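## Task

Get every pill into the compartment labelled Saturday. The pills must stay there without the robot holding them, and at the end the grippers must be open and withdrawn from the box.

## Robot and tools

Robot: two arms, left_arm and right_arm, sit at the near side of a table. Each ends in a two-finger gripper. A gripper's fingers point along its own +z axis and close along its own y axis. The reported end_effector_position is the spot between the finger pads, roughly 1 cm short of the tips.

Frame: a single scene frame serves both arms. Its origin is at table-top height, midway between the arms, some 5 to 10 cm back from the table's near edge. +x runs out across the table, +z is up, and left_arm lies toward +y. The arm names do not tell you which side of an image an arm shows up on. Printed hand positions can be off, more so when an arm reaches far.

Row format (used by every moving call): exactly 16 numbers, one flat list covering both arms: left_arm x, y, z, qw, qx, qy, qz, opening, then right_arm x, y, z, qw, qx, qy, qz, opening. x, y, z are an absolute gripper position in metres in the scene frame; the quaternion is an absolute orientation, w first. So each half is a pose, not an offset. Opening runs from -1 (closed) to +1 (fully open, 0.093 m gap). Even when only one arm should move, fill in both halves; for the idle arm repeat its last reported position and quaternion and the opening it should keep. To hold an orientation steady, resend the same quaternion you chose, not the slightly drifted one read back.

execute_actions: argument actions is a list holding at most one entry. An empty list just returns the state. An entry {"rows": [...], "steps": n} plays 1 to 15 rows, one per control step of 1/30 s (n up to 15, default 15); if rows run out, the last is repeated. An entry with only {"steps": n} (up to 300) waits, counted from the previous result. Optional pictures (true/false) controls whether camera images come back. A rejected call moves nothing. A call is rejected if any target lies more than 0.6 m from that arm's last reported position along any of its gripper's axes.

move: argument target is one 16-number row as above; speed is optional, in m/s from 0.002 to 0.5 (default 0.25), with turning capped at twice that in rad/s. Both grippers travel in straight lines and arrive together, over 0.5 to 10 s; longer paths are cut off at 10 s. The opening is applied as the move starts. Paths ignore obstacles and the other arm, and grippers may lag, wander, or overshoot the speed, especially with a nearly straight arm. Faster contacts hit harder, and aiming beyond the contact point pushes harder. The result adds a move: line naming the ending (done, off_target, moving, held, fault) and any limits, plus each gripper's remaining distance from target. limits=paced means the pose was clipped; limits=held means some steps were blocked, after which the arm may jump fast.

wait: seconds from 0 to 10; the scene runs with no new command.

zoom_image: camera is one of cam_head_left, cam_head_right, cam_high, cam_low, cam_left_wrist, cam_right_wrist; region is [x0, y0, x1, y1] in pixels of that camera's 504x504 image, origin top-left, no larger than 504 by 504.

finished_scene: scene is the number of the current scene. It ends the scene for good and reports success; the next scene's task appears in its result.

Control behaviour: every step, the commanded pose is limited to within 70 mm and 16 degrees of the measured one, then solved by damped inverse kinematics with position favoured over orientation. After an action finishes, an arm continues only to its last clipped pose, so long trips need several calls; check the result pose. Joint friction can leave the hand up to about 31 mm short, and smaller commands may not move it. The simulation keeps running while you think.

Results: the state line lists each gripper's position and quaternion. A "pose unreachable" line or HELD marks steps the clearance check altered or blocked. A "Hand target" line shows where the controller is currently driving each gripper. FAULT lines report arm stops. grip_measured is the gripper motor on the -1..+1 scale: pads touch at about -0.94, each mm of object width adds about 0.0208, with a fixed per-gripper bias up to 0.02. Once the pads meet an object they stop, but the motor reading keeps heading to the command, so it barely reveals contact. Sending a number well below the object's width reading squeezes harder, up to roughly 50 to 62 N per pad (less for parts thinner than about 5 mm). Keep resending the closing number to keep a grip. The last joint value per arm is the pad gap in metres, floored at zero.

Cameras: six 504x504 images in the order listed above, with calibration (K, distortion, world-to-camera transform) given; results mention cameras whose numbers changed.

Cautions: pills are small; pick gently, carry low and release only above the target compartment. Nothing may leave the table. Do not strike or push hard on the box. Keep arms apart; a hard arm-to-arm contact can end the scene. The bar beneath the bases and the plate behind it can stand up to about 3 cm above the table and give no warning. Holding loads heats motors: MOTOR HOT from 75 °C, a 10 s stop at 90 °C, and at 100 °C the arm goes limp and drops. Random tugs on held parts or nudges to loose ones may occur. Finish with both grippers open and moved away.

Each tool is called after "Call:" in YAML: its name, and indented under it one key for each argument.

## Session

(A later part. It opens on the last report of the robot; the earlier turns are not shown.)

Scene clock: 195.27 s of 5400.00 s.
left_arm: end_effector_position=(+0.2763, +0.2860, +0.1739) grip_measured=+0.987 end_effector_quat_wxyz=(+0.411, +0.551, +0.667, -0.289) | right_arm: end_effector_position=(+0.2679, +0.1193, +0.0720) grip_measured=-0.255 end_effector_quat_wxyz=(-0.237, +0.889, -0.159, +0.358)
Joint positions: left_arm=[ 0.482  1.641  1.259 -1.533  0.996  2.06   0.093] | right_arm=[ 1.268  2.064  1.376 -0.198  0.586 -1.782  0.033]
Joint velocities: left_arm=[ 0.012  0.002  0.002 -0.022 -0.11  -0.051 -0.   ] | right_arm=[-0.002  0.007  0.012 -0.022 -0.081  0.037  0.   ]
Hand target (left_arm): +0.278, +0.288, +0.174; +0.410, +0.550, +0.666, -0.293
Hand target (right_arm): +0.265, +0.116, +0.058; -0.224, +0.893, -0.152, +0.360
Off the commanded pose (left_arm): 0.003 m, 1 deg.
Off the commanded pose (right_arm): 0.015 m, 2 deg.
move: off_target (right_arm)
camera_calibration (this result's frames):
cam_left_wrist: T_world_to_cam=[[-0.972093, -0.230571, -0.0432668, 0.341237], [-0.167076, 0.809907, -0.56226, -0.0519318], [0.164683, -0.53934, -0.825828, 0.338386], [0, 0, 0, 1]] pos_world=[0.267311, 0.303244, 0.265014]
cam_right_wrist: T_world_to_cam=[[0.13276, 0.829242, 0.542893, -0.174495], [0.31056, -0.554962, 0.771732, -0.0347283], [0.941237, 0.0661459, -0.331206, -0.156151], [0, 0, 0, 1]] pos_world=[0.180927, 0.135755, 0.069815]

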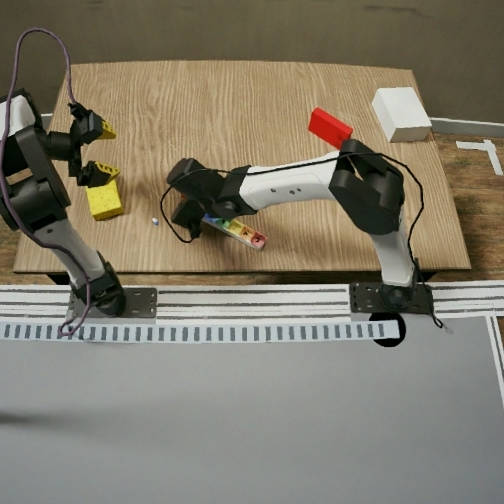

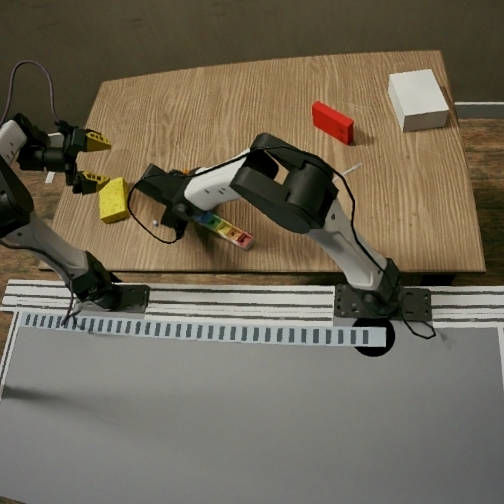

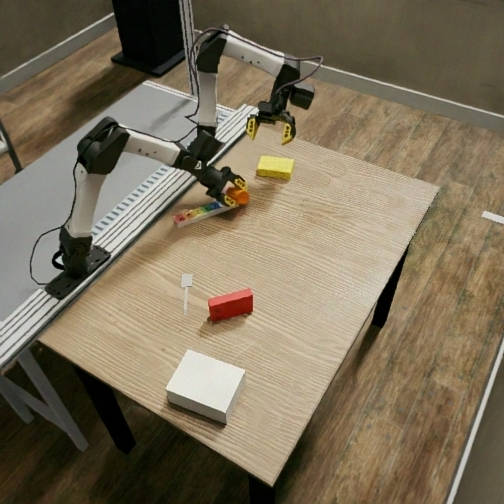

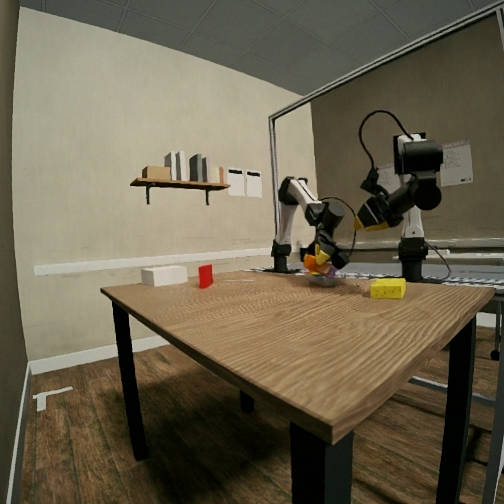

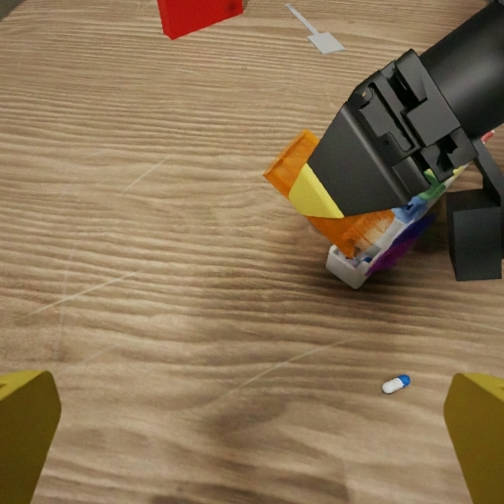

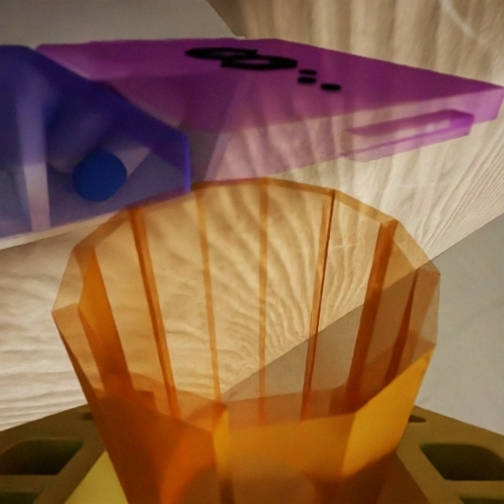

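All out; one on the table.

Call:
move:
  target: [0.2785,0.2876,0.1742,0.41,0.55,0.666,-0.293,1,0.27,0.118,0.15,0.224,-0.892,0.152,-0.36,-0.28]
  speed: 0.06

Call:
move:
  target: [0.2785,0.2876,0.1742,0.41,0.55,0.666,-0.293,1,0.46,0.05,0.1,0.604,-0.262,0.72,0.22,-0.28]
  speed: 0.3

Call:
zoom_image:
  camera: "cam_left_wrist"
  region: [310,170,470,310]

Scene clock: 197.77 s of 5400.00 s.
left_arm: end_effector_position=(+0.2763, +0.2860, +0.1739) grip_measured=+0.987 end_effector_quat_wxyz=(+0.411, +0.551, +0.667, -0.289) | right_arm: end_effector_position=(+0.2655, +0.1148, +0.1298) grip_measured=-0.255 end_effector_quat_wxyz=(-0.207, +0.900, -0.146, +0.354)
Joint positions: left_arm=[ 0.482  1.641  1.259 -1.533  0.996  2.06   0.093] | right_arm=[ 1.268  2.005  1.564 -0.505  0.586 -1.793  0.033]
Joint velocities: left_arm=[-0.007 -0.002 -0.017 -0.037 -0.081  0.037  0.   ] | right_arm=[-0.007  0.002 -0.007 -0.022  0.022  0.022 -0.001]
Hand target (left_arm): +0.278, +0.288, +0.174; +0.410, +0.550, +0.666, -0.293
Hand target (right_arm): +0.270, +0.117, +0.150; -0.224, +0.893, -0.152, +0.361
Off the commanded pose (left_arm): 0.003 m, 1 deg.
Off the commanded pose (right_arm): 0.021 m, 2 deg.
move: off_target (right_arm)
camera_calibration (this result's frames):
cam_left_wrist: T_world_to_cam=[[-0.972093, -0.230571, -0.0432668, 0.341237], [-0.167076, 0.809907, -0.56226, -0.0519318], [0.164683, -0.53934, -0.825828, 0.338386], [0, 0, 0, 1]] pos_world=[0.267311, 0.303244, 0.265014]
cam_right_wrist: T_world_to_cam=[[0.136378, 0.863597, 0.485387, -0.199311], [0.327138, -0.501739, 0.800774, -0.0953339], [0.935084, 0.0495811, -0.350941, -0.128342], [0, 0, 0, 1]] pos_world=[0.178379, 0.130655, 0.128044]

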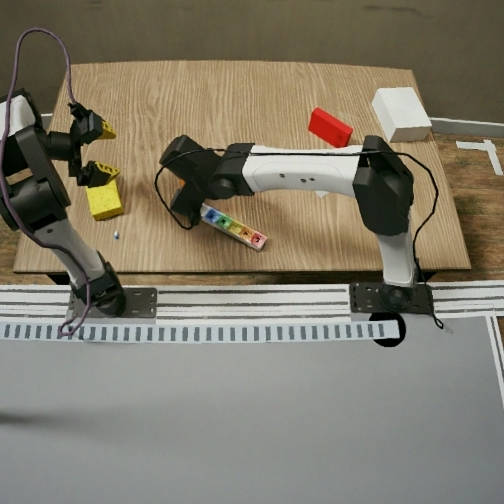

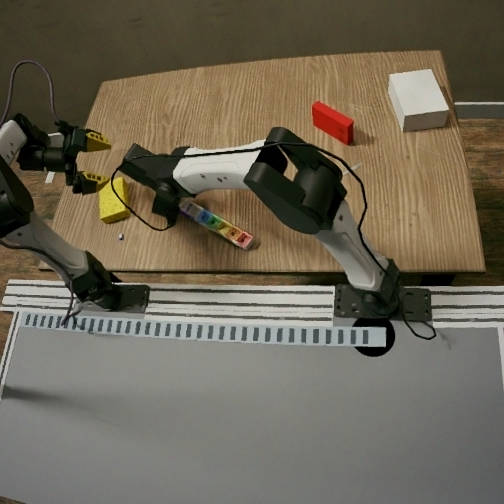

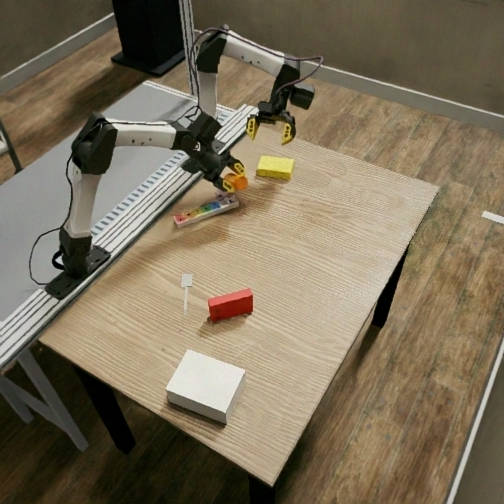

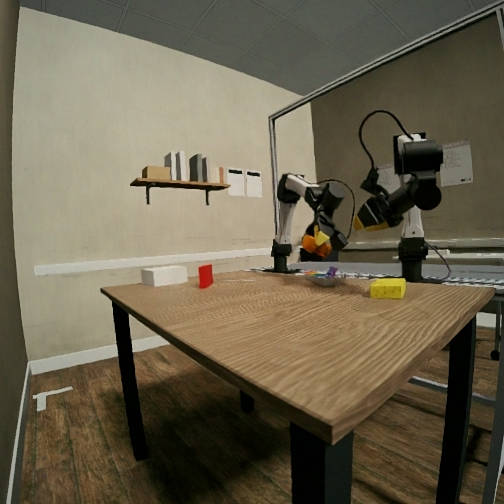

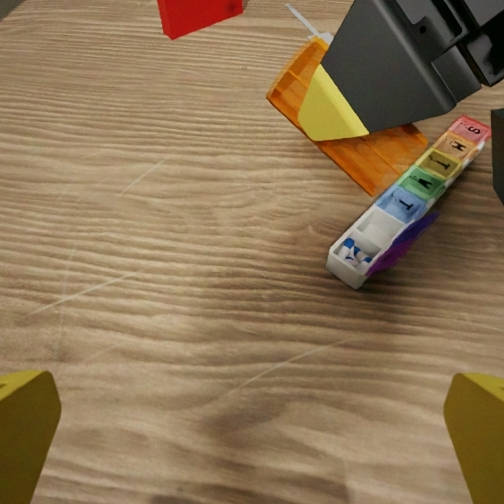

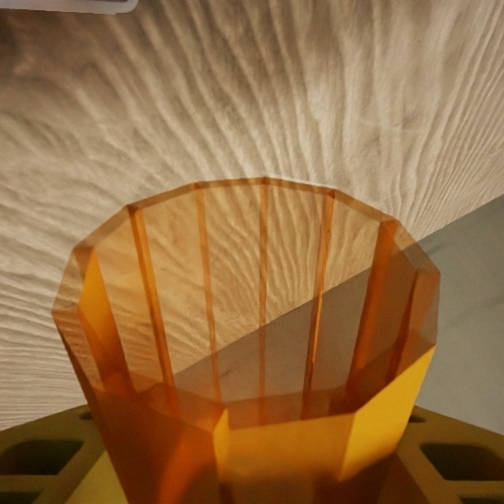

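Scene clock: 202.30 s of 5400.00 s.
left_arm: end_effector_position=(+0.2763, +0.2860, +0.1739) grip_measured=+0.987 end_effector_quat_wxyz=(+0.411, +0.551, +0.667, -0.289) | right_arm: end_effector_position=(+0.4544, +0.0572, +0.0966) grip_measured=-0.254 end_effector_quat_wxyz=(+0.593, -0.273, +0.724, +0.224)
Joint positions: left_arm=[ 0.482  1.641  1.259 -1.533  0.996  2.06   0.093] | right_arm=[ 0.748  2.211  1.17   0.828 -0.023  0.004  0.033]
Joint velocities: left_arm=[ 0.027 -0.007  0.012 -0.022 -0.022  0.066  0.001] | right_arm=[-0.007 -0.012  0.007 -0.022  0.022 -0.022  0.   ]
Hand target (left_arm): +0.278, +0.288, +0.174; +0.410, +0.550, +0.666, -0.293
Hand target (right_arm): +0.461, +0.056, +0.099; +0.601, -0.263, +0.721, +0.224
Off the commanded pose (left_arm): 0.003 m, 1 deg.
Off the commanded pose (right_arm): 0.010 m, 2 deg.
move: done
camera_calibration (this result's frames):
cam_left_wrist: T_world_to_cam=[[-0.972093, -0.230571, -0.0432668, 0.341237], [-0.167076, 0.809907, -0.56226, -0.0519318], [0.164683, -0.53934, -0.825828, 0.338386], [0, 0, 0, 1]] pos_world=[0.267311, 0.303244, 0.265014]
cam_right_wrist: T_world_to_cam=[[0.661405, -0.749651, -0.023784, -0.256307], [-0.467064, -0.386857, -0.795106, 0.348968], [0.586851, 0.536996, -0.606004, -0.158781], [0, 0, 0, 1]] pos_world=[0.425694, 0.028124, 0.175149]

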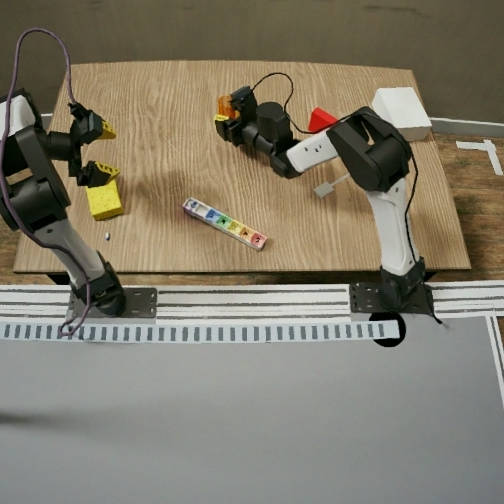

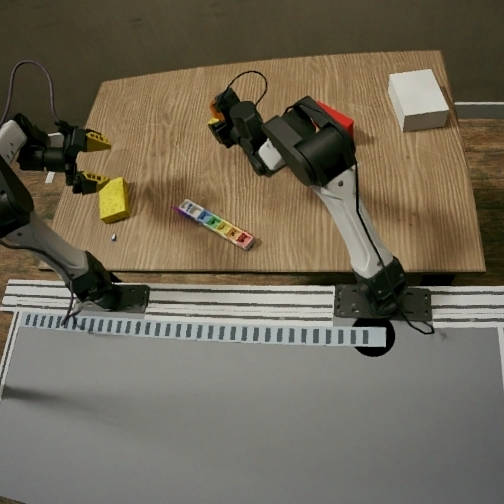

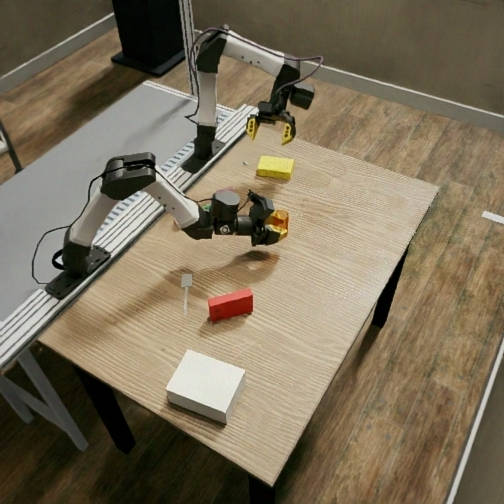

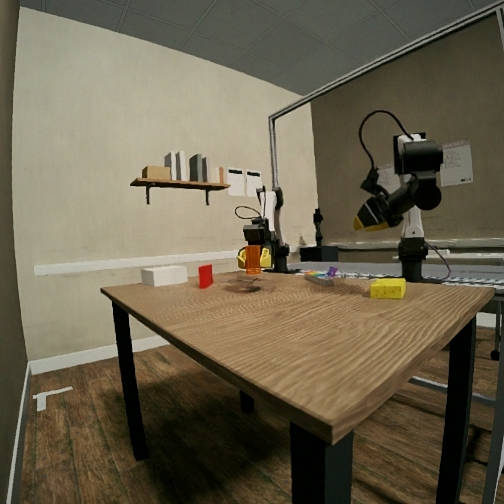

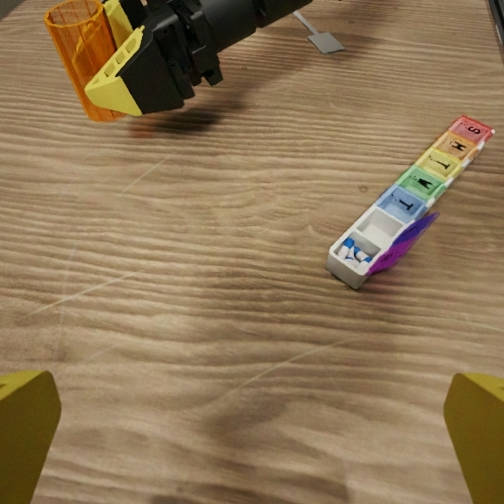

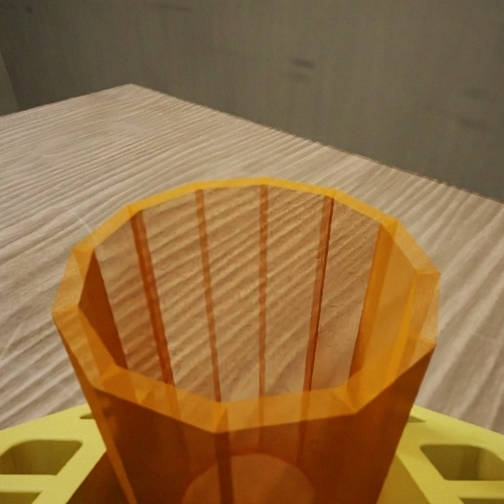

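Region (310, 170, 470, 310) of cam_left_wrist's 504x504 image, scaled by 3.150, with more detail than that image has; it fills the top 441 rows of this view, and the rest is white.

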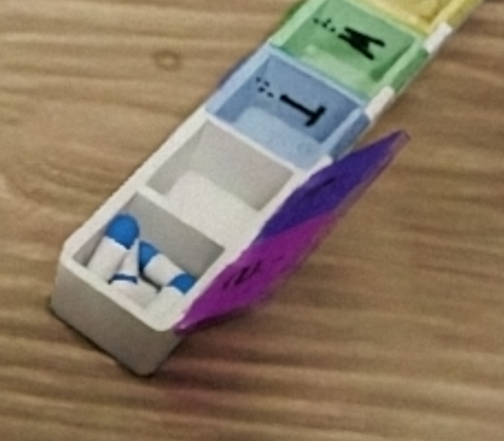

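Call:
move:
  target: [0.17,0.33,0.08,0,0,1,0,-0.3,0.475,0.05,0.041,0.604,-0.262,0.72,0.22,-0.28]
  speed: 0.2

Scene clock: 207.60 s of 5400.00 s.
left_arm: end_effector_position=(+0.1822, +0.3305, +0.0879) grip_measured=-0.298 end_effector_quat_wxyz=(+0.027, +0.005, +1.000, -0.002) | right_arm: end_effector_position=(+0.4682, +0.0505, +0.0398) grip_measured=-0.254 end_effector_quat_wxyz=(+0.597, -0.264, +0.725, +0.220)
Joint positions: left_arm=[ 0.157  1.158  0.866 -1.221 -0.005  0.173  0.031] | right_arm=[ 0.724  2.398  1.195  0.997 -0.026  0.006  0.033]
Joint velocities: left_arm=[-0.012  0.007 -0.012 -0.007 -0.007  0.007 -0.   ] | right_arm=[-0.017  0.002 -0.007 -0.037 -0.007 -0.022 -0.   ]
Hand target (left_arm): +0.169, +0.328, +0.078; -0.006, +0.005, +1.000, -0.004
Hand target (right_arm): +0.475, +0.051, +0.042; +0.604, -0.262, +0.720, +0.220
Off the commanded pose (left_arm): 0.015 m, 3 deg.
Off the commanded pose (right_arm): 0.007 m, 1 deg.
move: off_target (left_arm)
camera_calibration (this result's frames):
cam_left_wrist: T_world_to_cam=[[0.0124449, -0.999807, 0.015194, 0.326016], [-0.921415, -0.00556452, 0.38854, 0.171392], [-0.38838, -0.0188353, -0.921307, 0.244026], [0, 0, 0, 1]] pos_world=[0.248641, 0.331503, 0.153277]
cam_right_wrist: T_world_to_cam=[[0.645655, -0.763173, -0.0264108, -0.263671], [-0.471663, -0.371356, -0.799768, 0.309288], [0.600553, 0.528831, -0.599728, -0.203897], [0, 0, 0, 1]] pos_world=[0.438571, 0.0214564, 0.118112]

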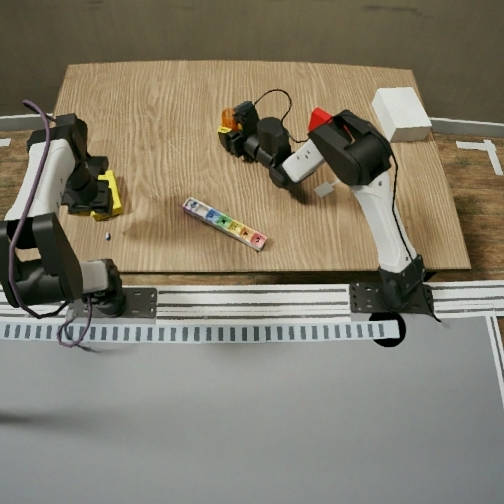

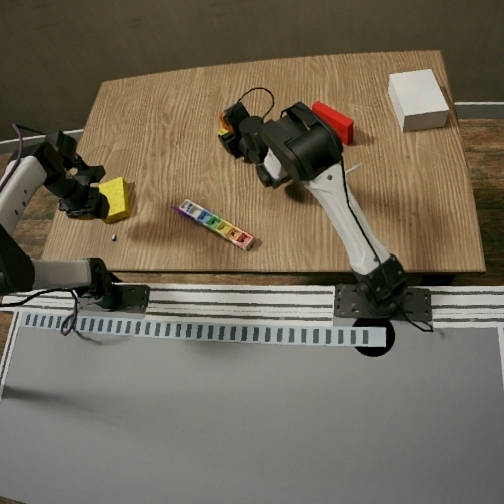

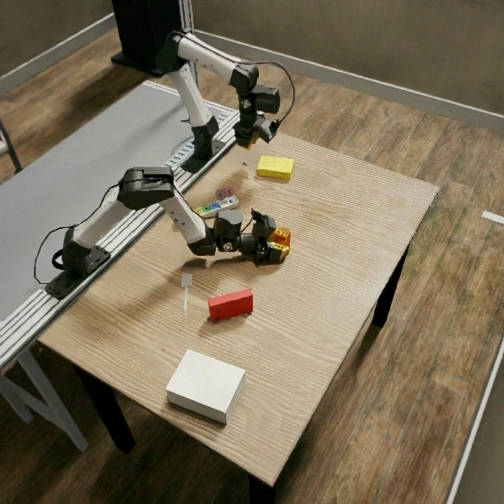

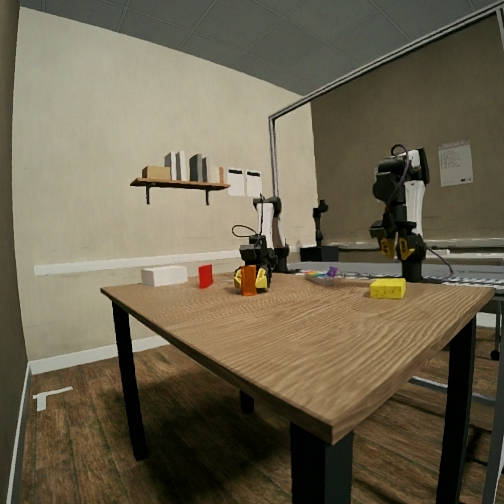

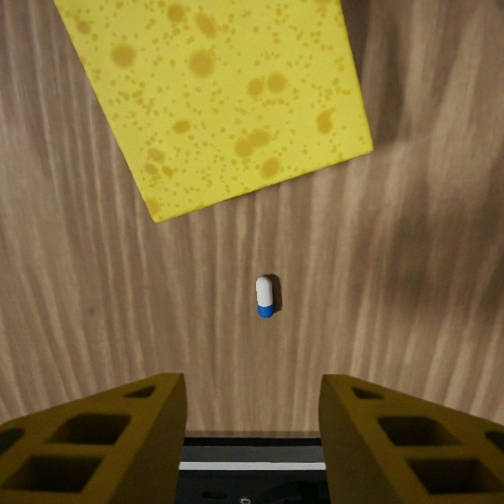

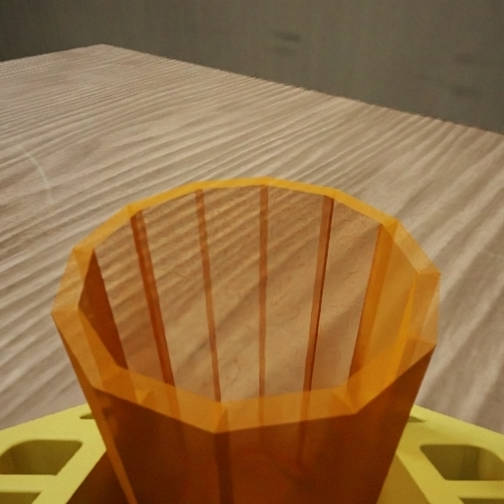

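Call:
move:
  target: [0.153,0.322,0.012,0,0,1,0,-0.5,0.475,0.05,0.041,0.604,-0.262,0.72,0.22,1]
  speed: 0.06

Scene clock: 209.73 s of 5400.00 s.
left_arm: end_effector_position=(+0.1582, +0.3232, +0.0179) grip_measured=-0.498 end_effector_quat_wxyz=(+0.005, -0.002, +1.000, -0.004) | right_arm: end_effector_position=(+0.4682, +0.0505, +0.0398) grip_measured=+0.988 end_effector_quat_wxyz=(+0.597, -0.264, +0.725, +0.220)
Joint positions: left_arm=[ 0.139  1.158  0.583 -0.984 -0.011  0.14   0.021] | right_arm=[ 0.724  2.398  1.195  0.997 -0.026  0.006  0.093]
Joint velocities: left_arm=[ 0.012  0.012 -0.017 -0.022 -0.007 -0.037 -0.   ] | right_arm=[ 0.007  0.022  0.017  0.007  0.007 -0.037 -0.   ]
Hand target (left_arm): +0.153, +0.322, +0.012; -0.000, -0.000, +1.000, -0.000
Hand target (right_arm): +0.475, +0.050, +0.041; +0.604, -0.262, +0.720, +0.220
Off the commanded pose (left_arm): 0.008 m, 1 deg.
Off the commanded pose (right_arm): 0.007 m, 1 deg.
move: done
camera_calibration (this result's frames):
cam_left_wrist: T_world_to_cam=[[0.0265628, -0.999503, 0.0170032, 0.317677], [-0.902634, -0.0166719, 0.430086, 0.176247], [-0.429588, -0.026772, -0.902628, 0.178836], [0, 0, 0, 1]] pos_world=[0.227475, 0.325245, 0.0802197]
cam_right_wrist: T_world_to_cam=[[0.645655, -0.763173, -0.0264108, -0.263671], [-0.471663, -0.371356, -0.799768, 0.309288], [0.600553, 0.528831, -0.599728, -0.203897], [0, 0, 0, 1]] pos_world=[0.438571, 0.0214564, 0.118112]

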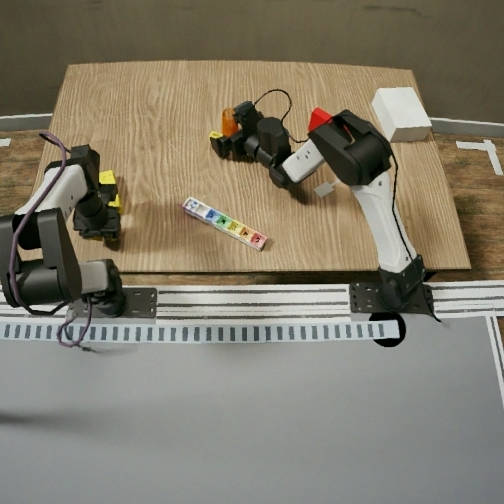

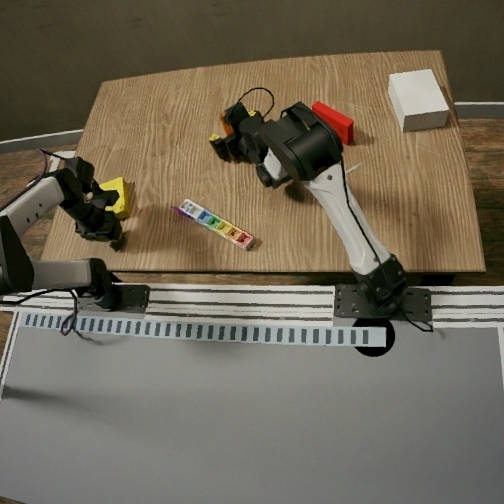

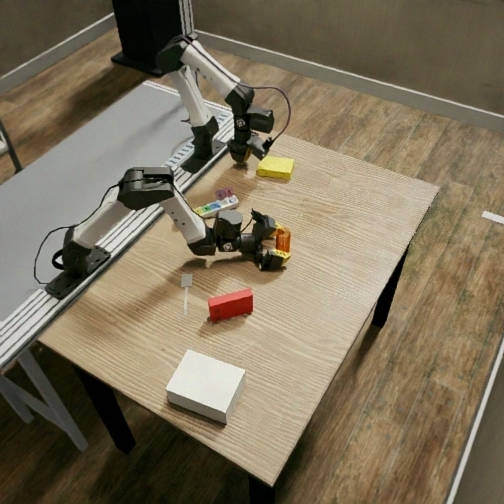

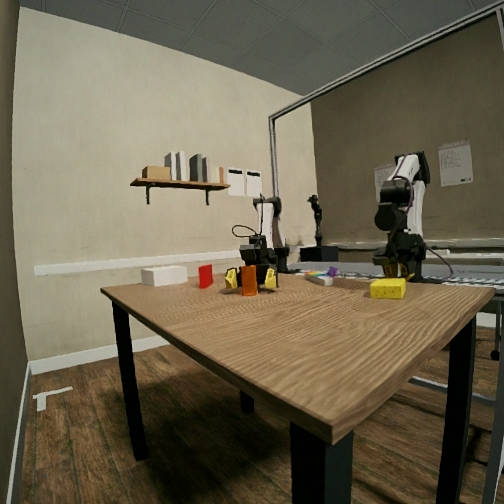

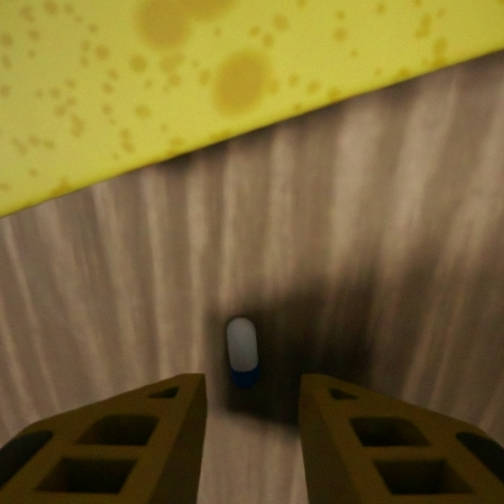

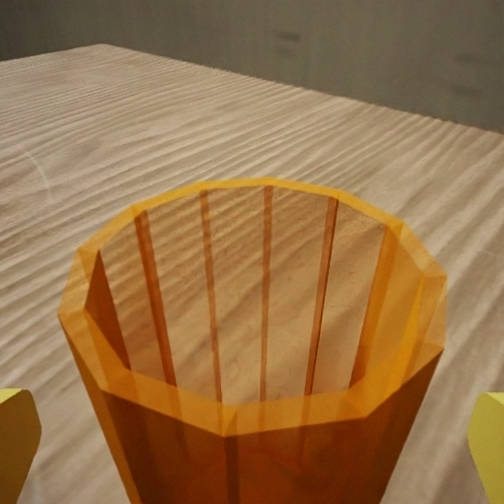

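Call:
move:
  target: [0.168,0.326,0.003,0,0,1,0,-0.5,0.39,-0.02,0.07,0.604,-0.262,0.72,0.22,1]
  speed: 0.08

Scene clock: 211.97 s of 5400.00 s.
left_arm: end_effector_position=(+0.1673, +0.3243, +0.0099) grip_measured=-0.498 end_effector_quat_wxyz=(+0.005, -0.002, +1.000, -0.004) | right_arm: end_effector_position=(+0.3923, -0.0164, +0.0605) grip_measured=+0.988 end_effector_quat_wxyz=(+0.596, -0.263, +0.726, +0.219)
Joint positions: left_arm=[ 0.139  1.217  0.583 -0.925 -0.011  0.139  0.021] | right_arm=[ 0.71   2.115  0.717  1.189 -0.038  0.006  0.093]
Joint velocities: left_arm=[ 0.002  0.007 -0.007 -0.007  0.051  0.007 -0.001] | right_arm=[-0.002 -0.007  0.007  0.081 -0.081 -0.007 -0.001]
Hand target (left_arm): +0.168, +0.326, +0.004; +0.000, -0.000, +1.000, -0.000
Hand target (right_arm): +0.391, -0.021, +0.068; +0.604, -0.262, +0.720, +0.220
Off the commanded pose (left_arm): 0.007 m, 1 deg.
Off the commanded pose (right_arm): 0.010 m, 1 deg.
move: done
camera_calibration (this result's frames):
cam_left_wrist: T_world_to_cam=[[0.0269451, -0.999493, 0.0169625, 0.318659], [-0.902789, -0.0170448, 0.429747, 0.188104], [-0.42924, -0.0268932, -0.90279, 0.175468], [0, 0, 0, 1]] pos_world=[0.236549, 0.326422, 0.0721688]
cam_right_wrist: T_world_to_cam=[[0.644022, -0.764486, -0.0282407, -0.264371], [-0.475386, -0.371009, -0.797722, 0.266508], [0.59937, 0.527176, -0.602364, -0.109917], [0, 0, 0, 1]] pos_world=[0.362836, -0.0452851, 0.138923]

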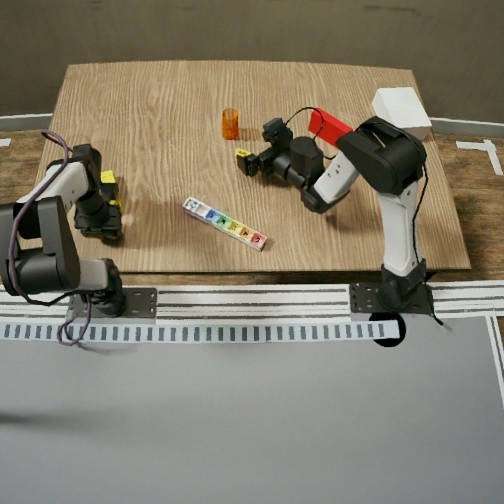

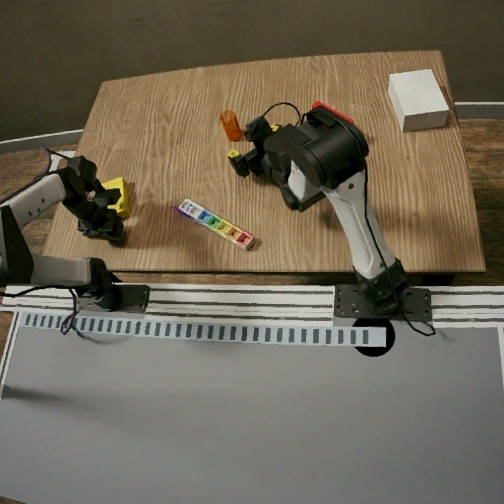

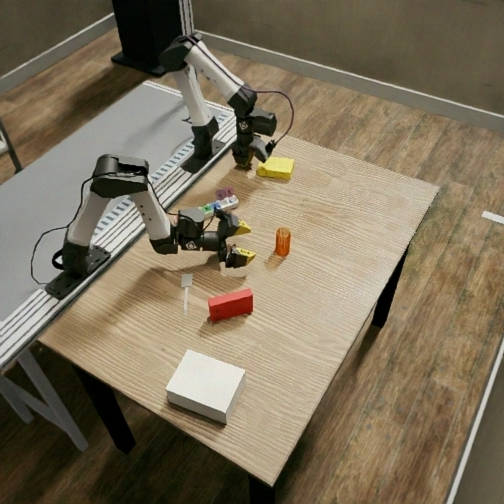

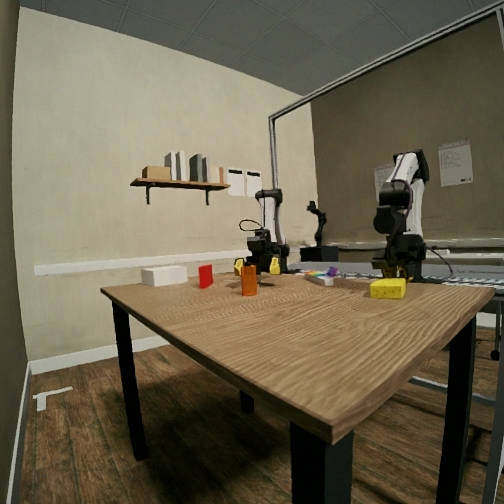

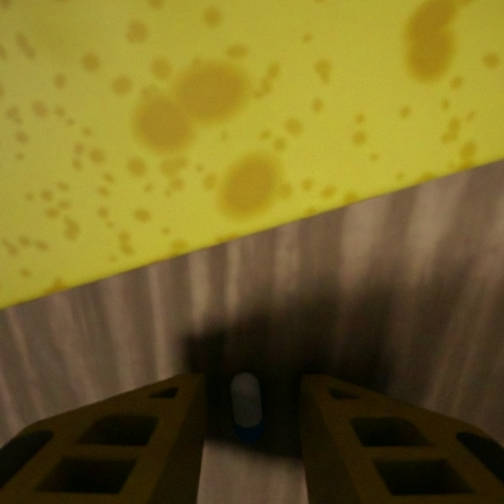

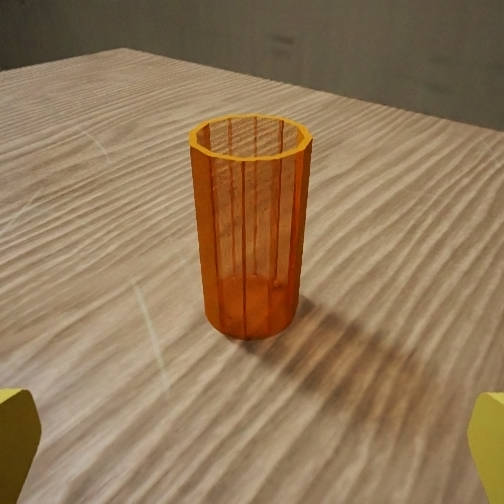

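Call:
move:
  target: [0.168,0.326,0.003,0,0,1,0,-0.92,0.3,-0.3,0.2,0.5,0,0.866,0,1]

Call:
move:
  target: [0.18,0.29,0.1,0,0,1,0,-0.92,0.3,-0.3,0.2,0.5,0,0.866,0,1]
  speed: 0.12

Call:
move:
  target: [0.246,0.13,0.09,0,0.216,0.976,0,-0.92,0.3,-0.3,0.2,0.5,0,0.866,0,1]
  speed: 0.15

Scene clock: 214.80 s of 5400.00 s.
left_arm: end_effector_position=(+0.1675, +0.3238, +0.0099) grip_measured=-0.910 end_effector_quat_wxyz=(+0.006, -0.002, +1.000, -0.005) | right_arm: end_effector_position=(+0.3001, -0.3000, +0.1822) grip_measured=+0.988 end_effector_quat_wxyz=(+0.488, +0.003, +0.873, -0.001)
Joint positions: left_arm=[ 0.139  1.217  0.583 -0.924 -0.008  0.139  0.002] | right_arm=[ 0.223  0.832  0.609 -0.351  0.154  0.095  0.093]
Joint velocities: left_arm=[-0.017 -0.007  0.002 -0.007 -0.022  0.007 -0.   ] | right_arm=[-0.002 -0.002  0.007  0.037  0.007  0.037  0.   ]
Hand target (left_arm): +0.168, +0.326, +0.003; -0.000, -0.000, +1.000, +0.000
Hand target (right_arm): +0.302, -0.301, +0.197; +0.503, +0.003, +0.864, +0.001
Off the commanded pose (left_arm): 0.007 m, 1 deg.
Off the commanded pose (right_arm): 0.018 m, 2 deg.
move: off_target (right_arm)
camera_calibration (this result's frames):
cam_left_wrist: T_world_to_cam=[[0.0269103, -0.99944, 0.0199045, 0.318129], [-0.9033, -0.0157835, 0.428719, 0.188011], [-0.428164, -0.0295167, -0.903219, 0.176245], [0, 0, 0, 1]] pos_world=[0.236732, 0.326121, 0.0722519]
cam_right_wrist: T_world_to_cam=[[-0.0123099, -0.999674, -0.0223732, -0.293118], [-0.842963, 0.0224098, -0.537504, 0.395475], [0.53783, 0.0122431, -0.842964, 0.0759948], [0, 0, 0, 1]] pos_world=[0.28889, -0.302816, 0.270072]

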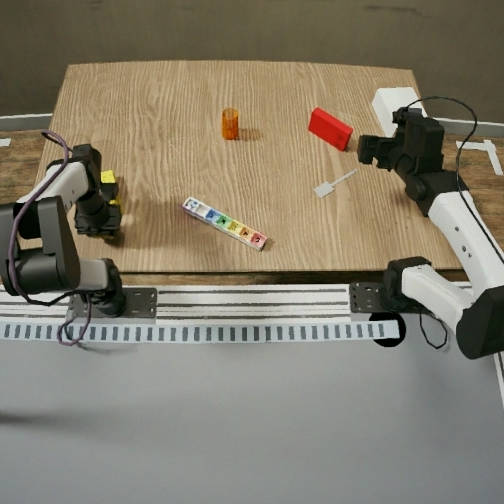

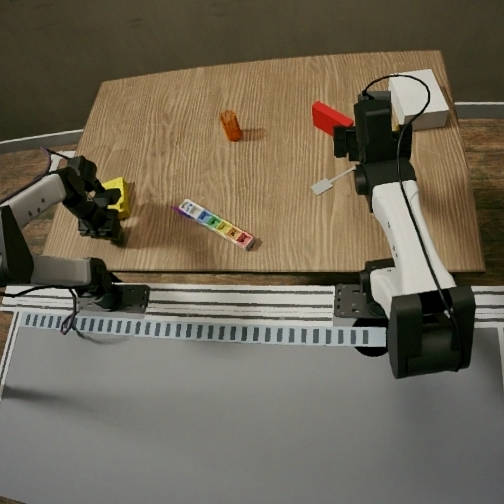

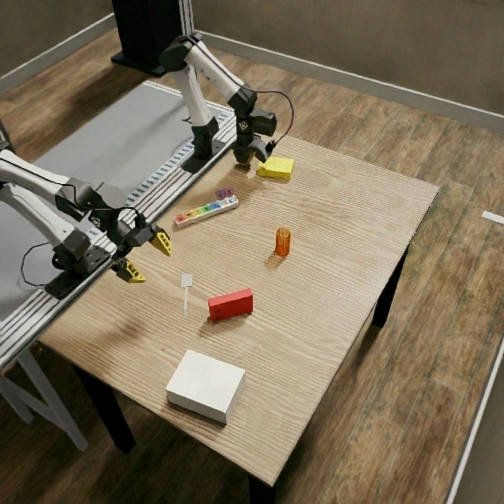

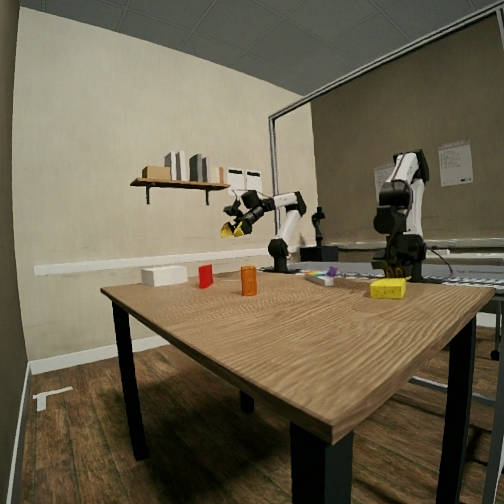

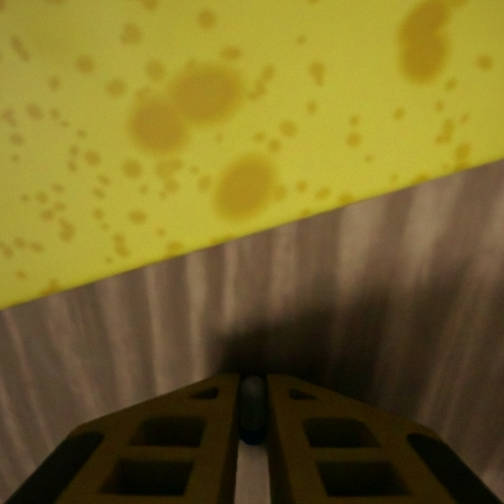

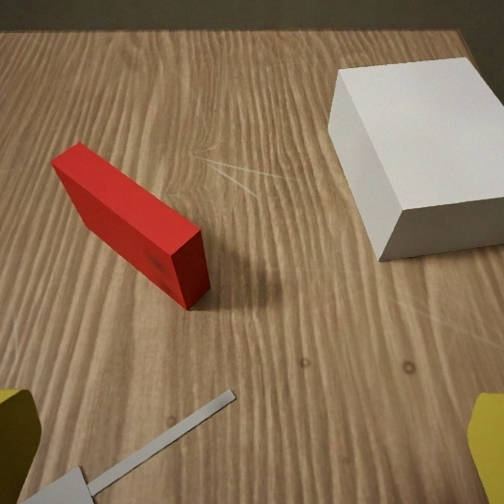

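Scene clock: 216.20 s of 5400.00 s.
left_arm: end_effector_position=(+0.1819, +0.2909, +0.0971) grip_measured=-0.910 end_effector_quat_wxyz=(+0.004, -0.001, +1.000, -0.005) | right_arm: end_effector_position=(+0.2984, -0.3003, +0.1841) grip_measured=+0.988 end_effector_quat_wxyz=(+0.483, +0.001, +0.875, -0.003)
Joint positions: left_arm=[-0.069  1.195  0.923 -1.29  -0.01  -0.067  0.002] | right_arm=[ 0.223  0.832  0.626 -0.38   0.154  0.092  0.093]
Joint velocities: left_arm=[-0.007 -0.002 -0.017 -0.022 -0.022  0.022  0.002] | right_arm=[ 0.002  0.012 -0.007 -0.007  0.081  0.022  0.   ]
Hand target (left_arm): +0.180, +0.290, +0.100; -0.001, -0.000, +1.000, -0.001
Hand target (right_arm): +0.300, -0.300, +0.200; +0.500, -0.000, +0.866, -0.000
Off the commanded pose (left_arm): 0.004 m, 1 deg.
Off the commanded pose (right_arm): 0.016 m, 2 deg.
move: off_target (right_arm)
camera_calibration (this result's frames):
cam_left_wrist: T_world_to_cam=[[0.0253868, -0.999471, 0.020331, 0.283361], [-0.902318, -0.014155, 0.430838, 0.162182], [-0.430322, -0.0292827, -0.9022, 0.260442], [0, 0, 0, 1]] pos_world=[0.25122, 0.293133, 0.159336]
cam_right_wrist: T_world_to_cam=[[-0.010926, -0.999786, -0.0175927, -0.29472], [-0.849208, 0.0185666, -0.527732, 0.393965], [0.527945, 0.00917393, -0.849229, 0.0816182], [0, 0, 0, 1]] pos_world=[0.288248, -0.30272, 0.272035]

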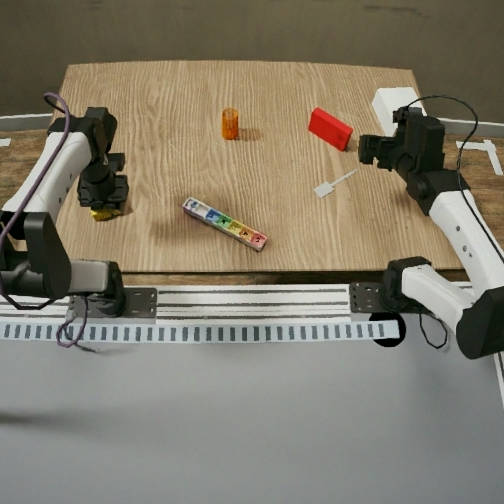

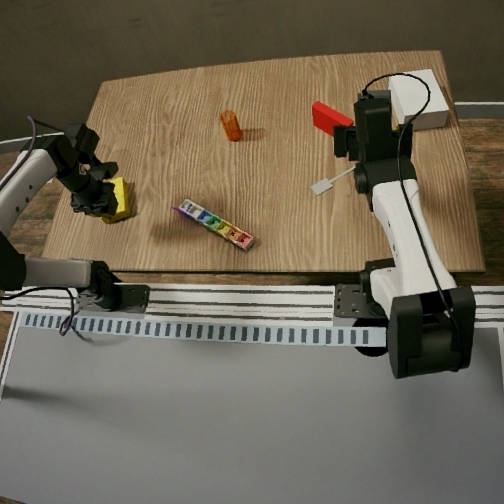

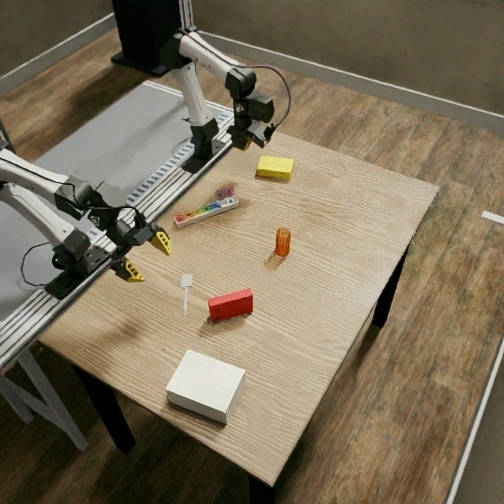

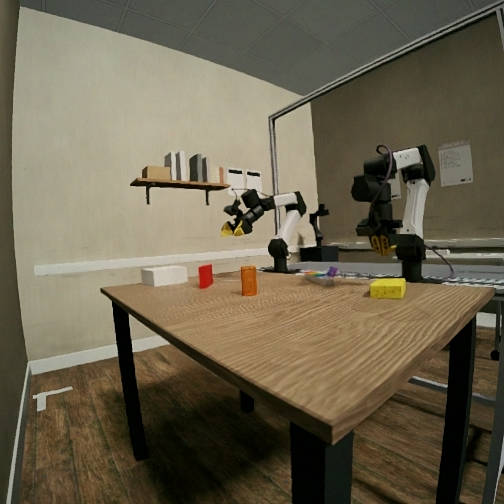

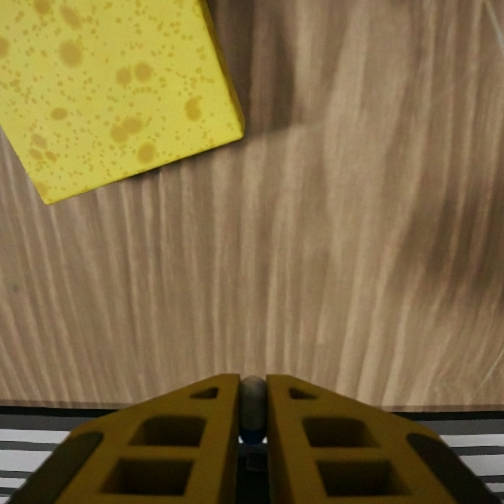

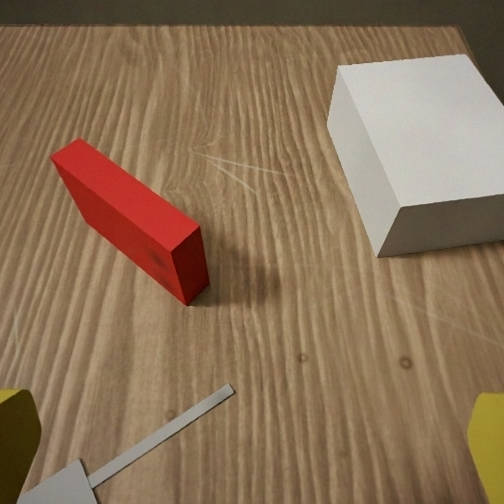

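Scene clock: 218.00 s of 5400.00 s.
left_arm: end_effector_position=(+0.2435, +0.1374, +0.0918) grip_measured=-0.910 end_effector_quat_wxyz=(-0.006, +0.206, +0.978, -0.001) | right_arm: end_effector_position=(+0.2984, -0.3003, +0.1841) grip_measured=+0.988 end_effector_quat_wxyz=(+0.483, +0.001, +0.875, -0.003)
Joint positions: left_arm=[-0.611  1.663  1.289 -1.218 -0.011 -0.191  0.002] | right_arm=[ 0.223  0.832  0.626 -0.38   0.154  0.092  0.093]
Joint velocities: left_arm=[-0.017 -0.002  0.022  0.037 -0.051  0.022  0.001] | right_arm=[-0.012 -0.017  0.002  0.007  0.022 -0.007  0.001]
Hand target (left_arm): +0.246, +0.131, +0.091; -0.004, +0.216, +0.976, -0.002
Hand target (right_arm): +0.300, -0.300, +0.200; +0.500, -0.000, +0.866, +0.000
Off the commanded pose (left_arm): 0.008 m, 1 deg.
Off the commanded pose (right_arm): 0.016 m, 2 deg.
move: off_target (right_arm)
camera_calibration (this result's frames):
cam_left_wrist: T_world_to_cam=[[-0.382408, -0.923902, 0.0129707, 0.218067], [-0.823414, 0.347118, 0.448885, 0.147436], [-0.419228, 0.160977, -0.893495, 0.248043], [0, 0, 0, 1]] pos_world=[0.308779, 0.110366, 0.152615]
cam_right_wrist: T_world_to_cam=[[-0.010926, -0.999786, -0.0175927, -0.29472], [-0.849208, 0.0185666, -0.527732, 0.393965], [0.527945, 0.00917393, -0.849229, 0.0816182], [0, 0, 0, 1]] pos_world=[0.288248, -0.30272, 0.272035]

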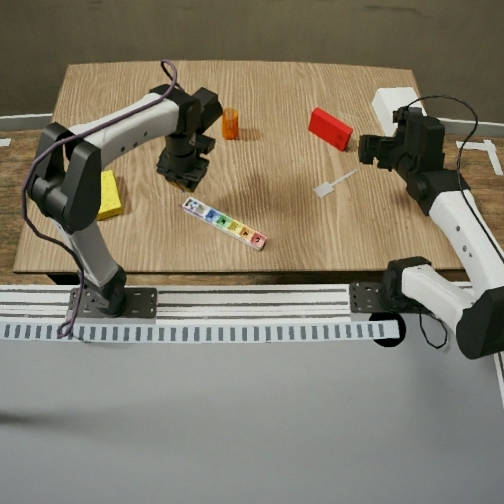

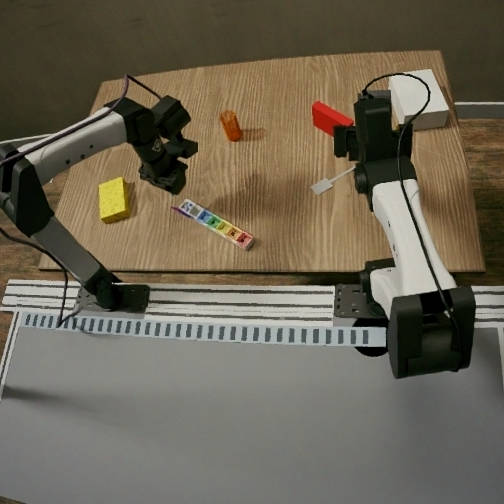

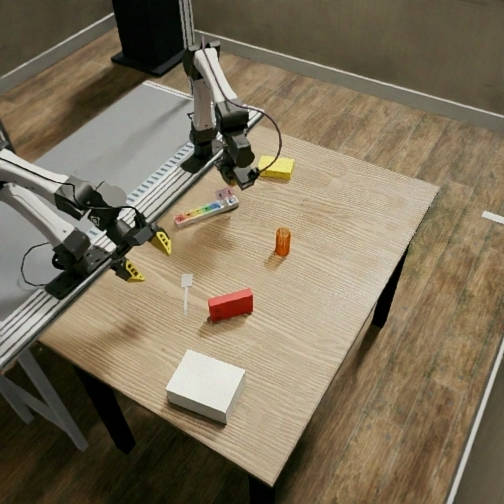

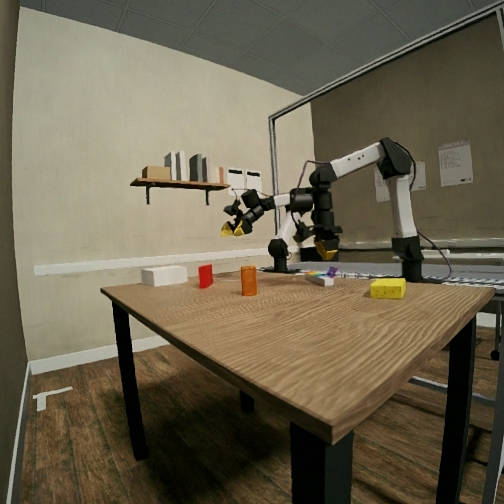

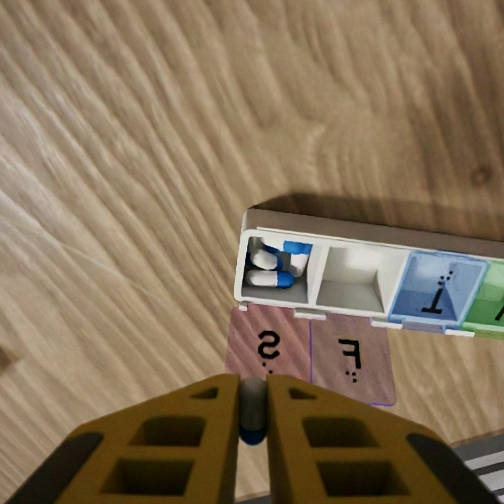

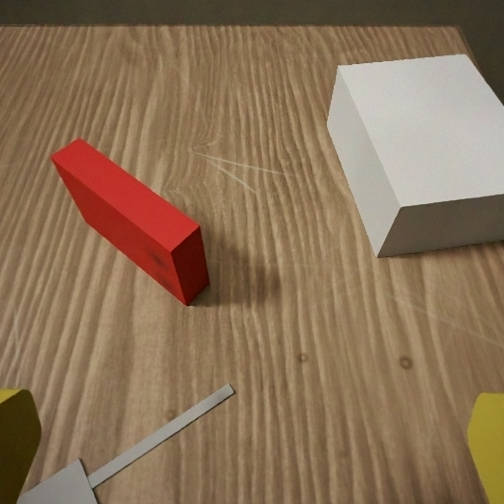

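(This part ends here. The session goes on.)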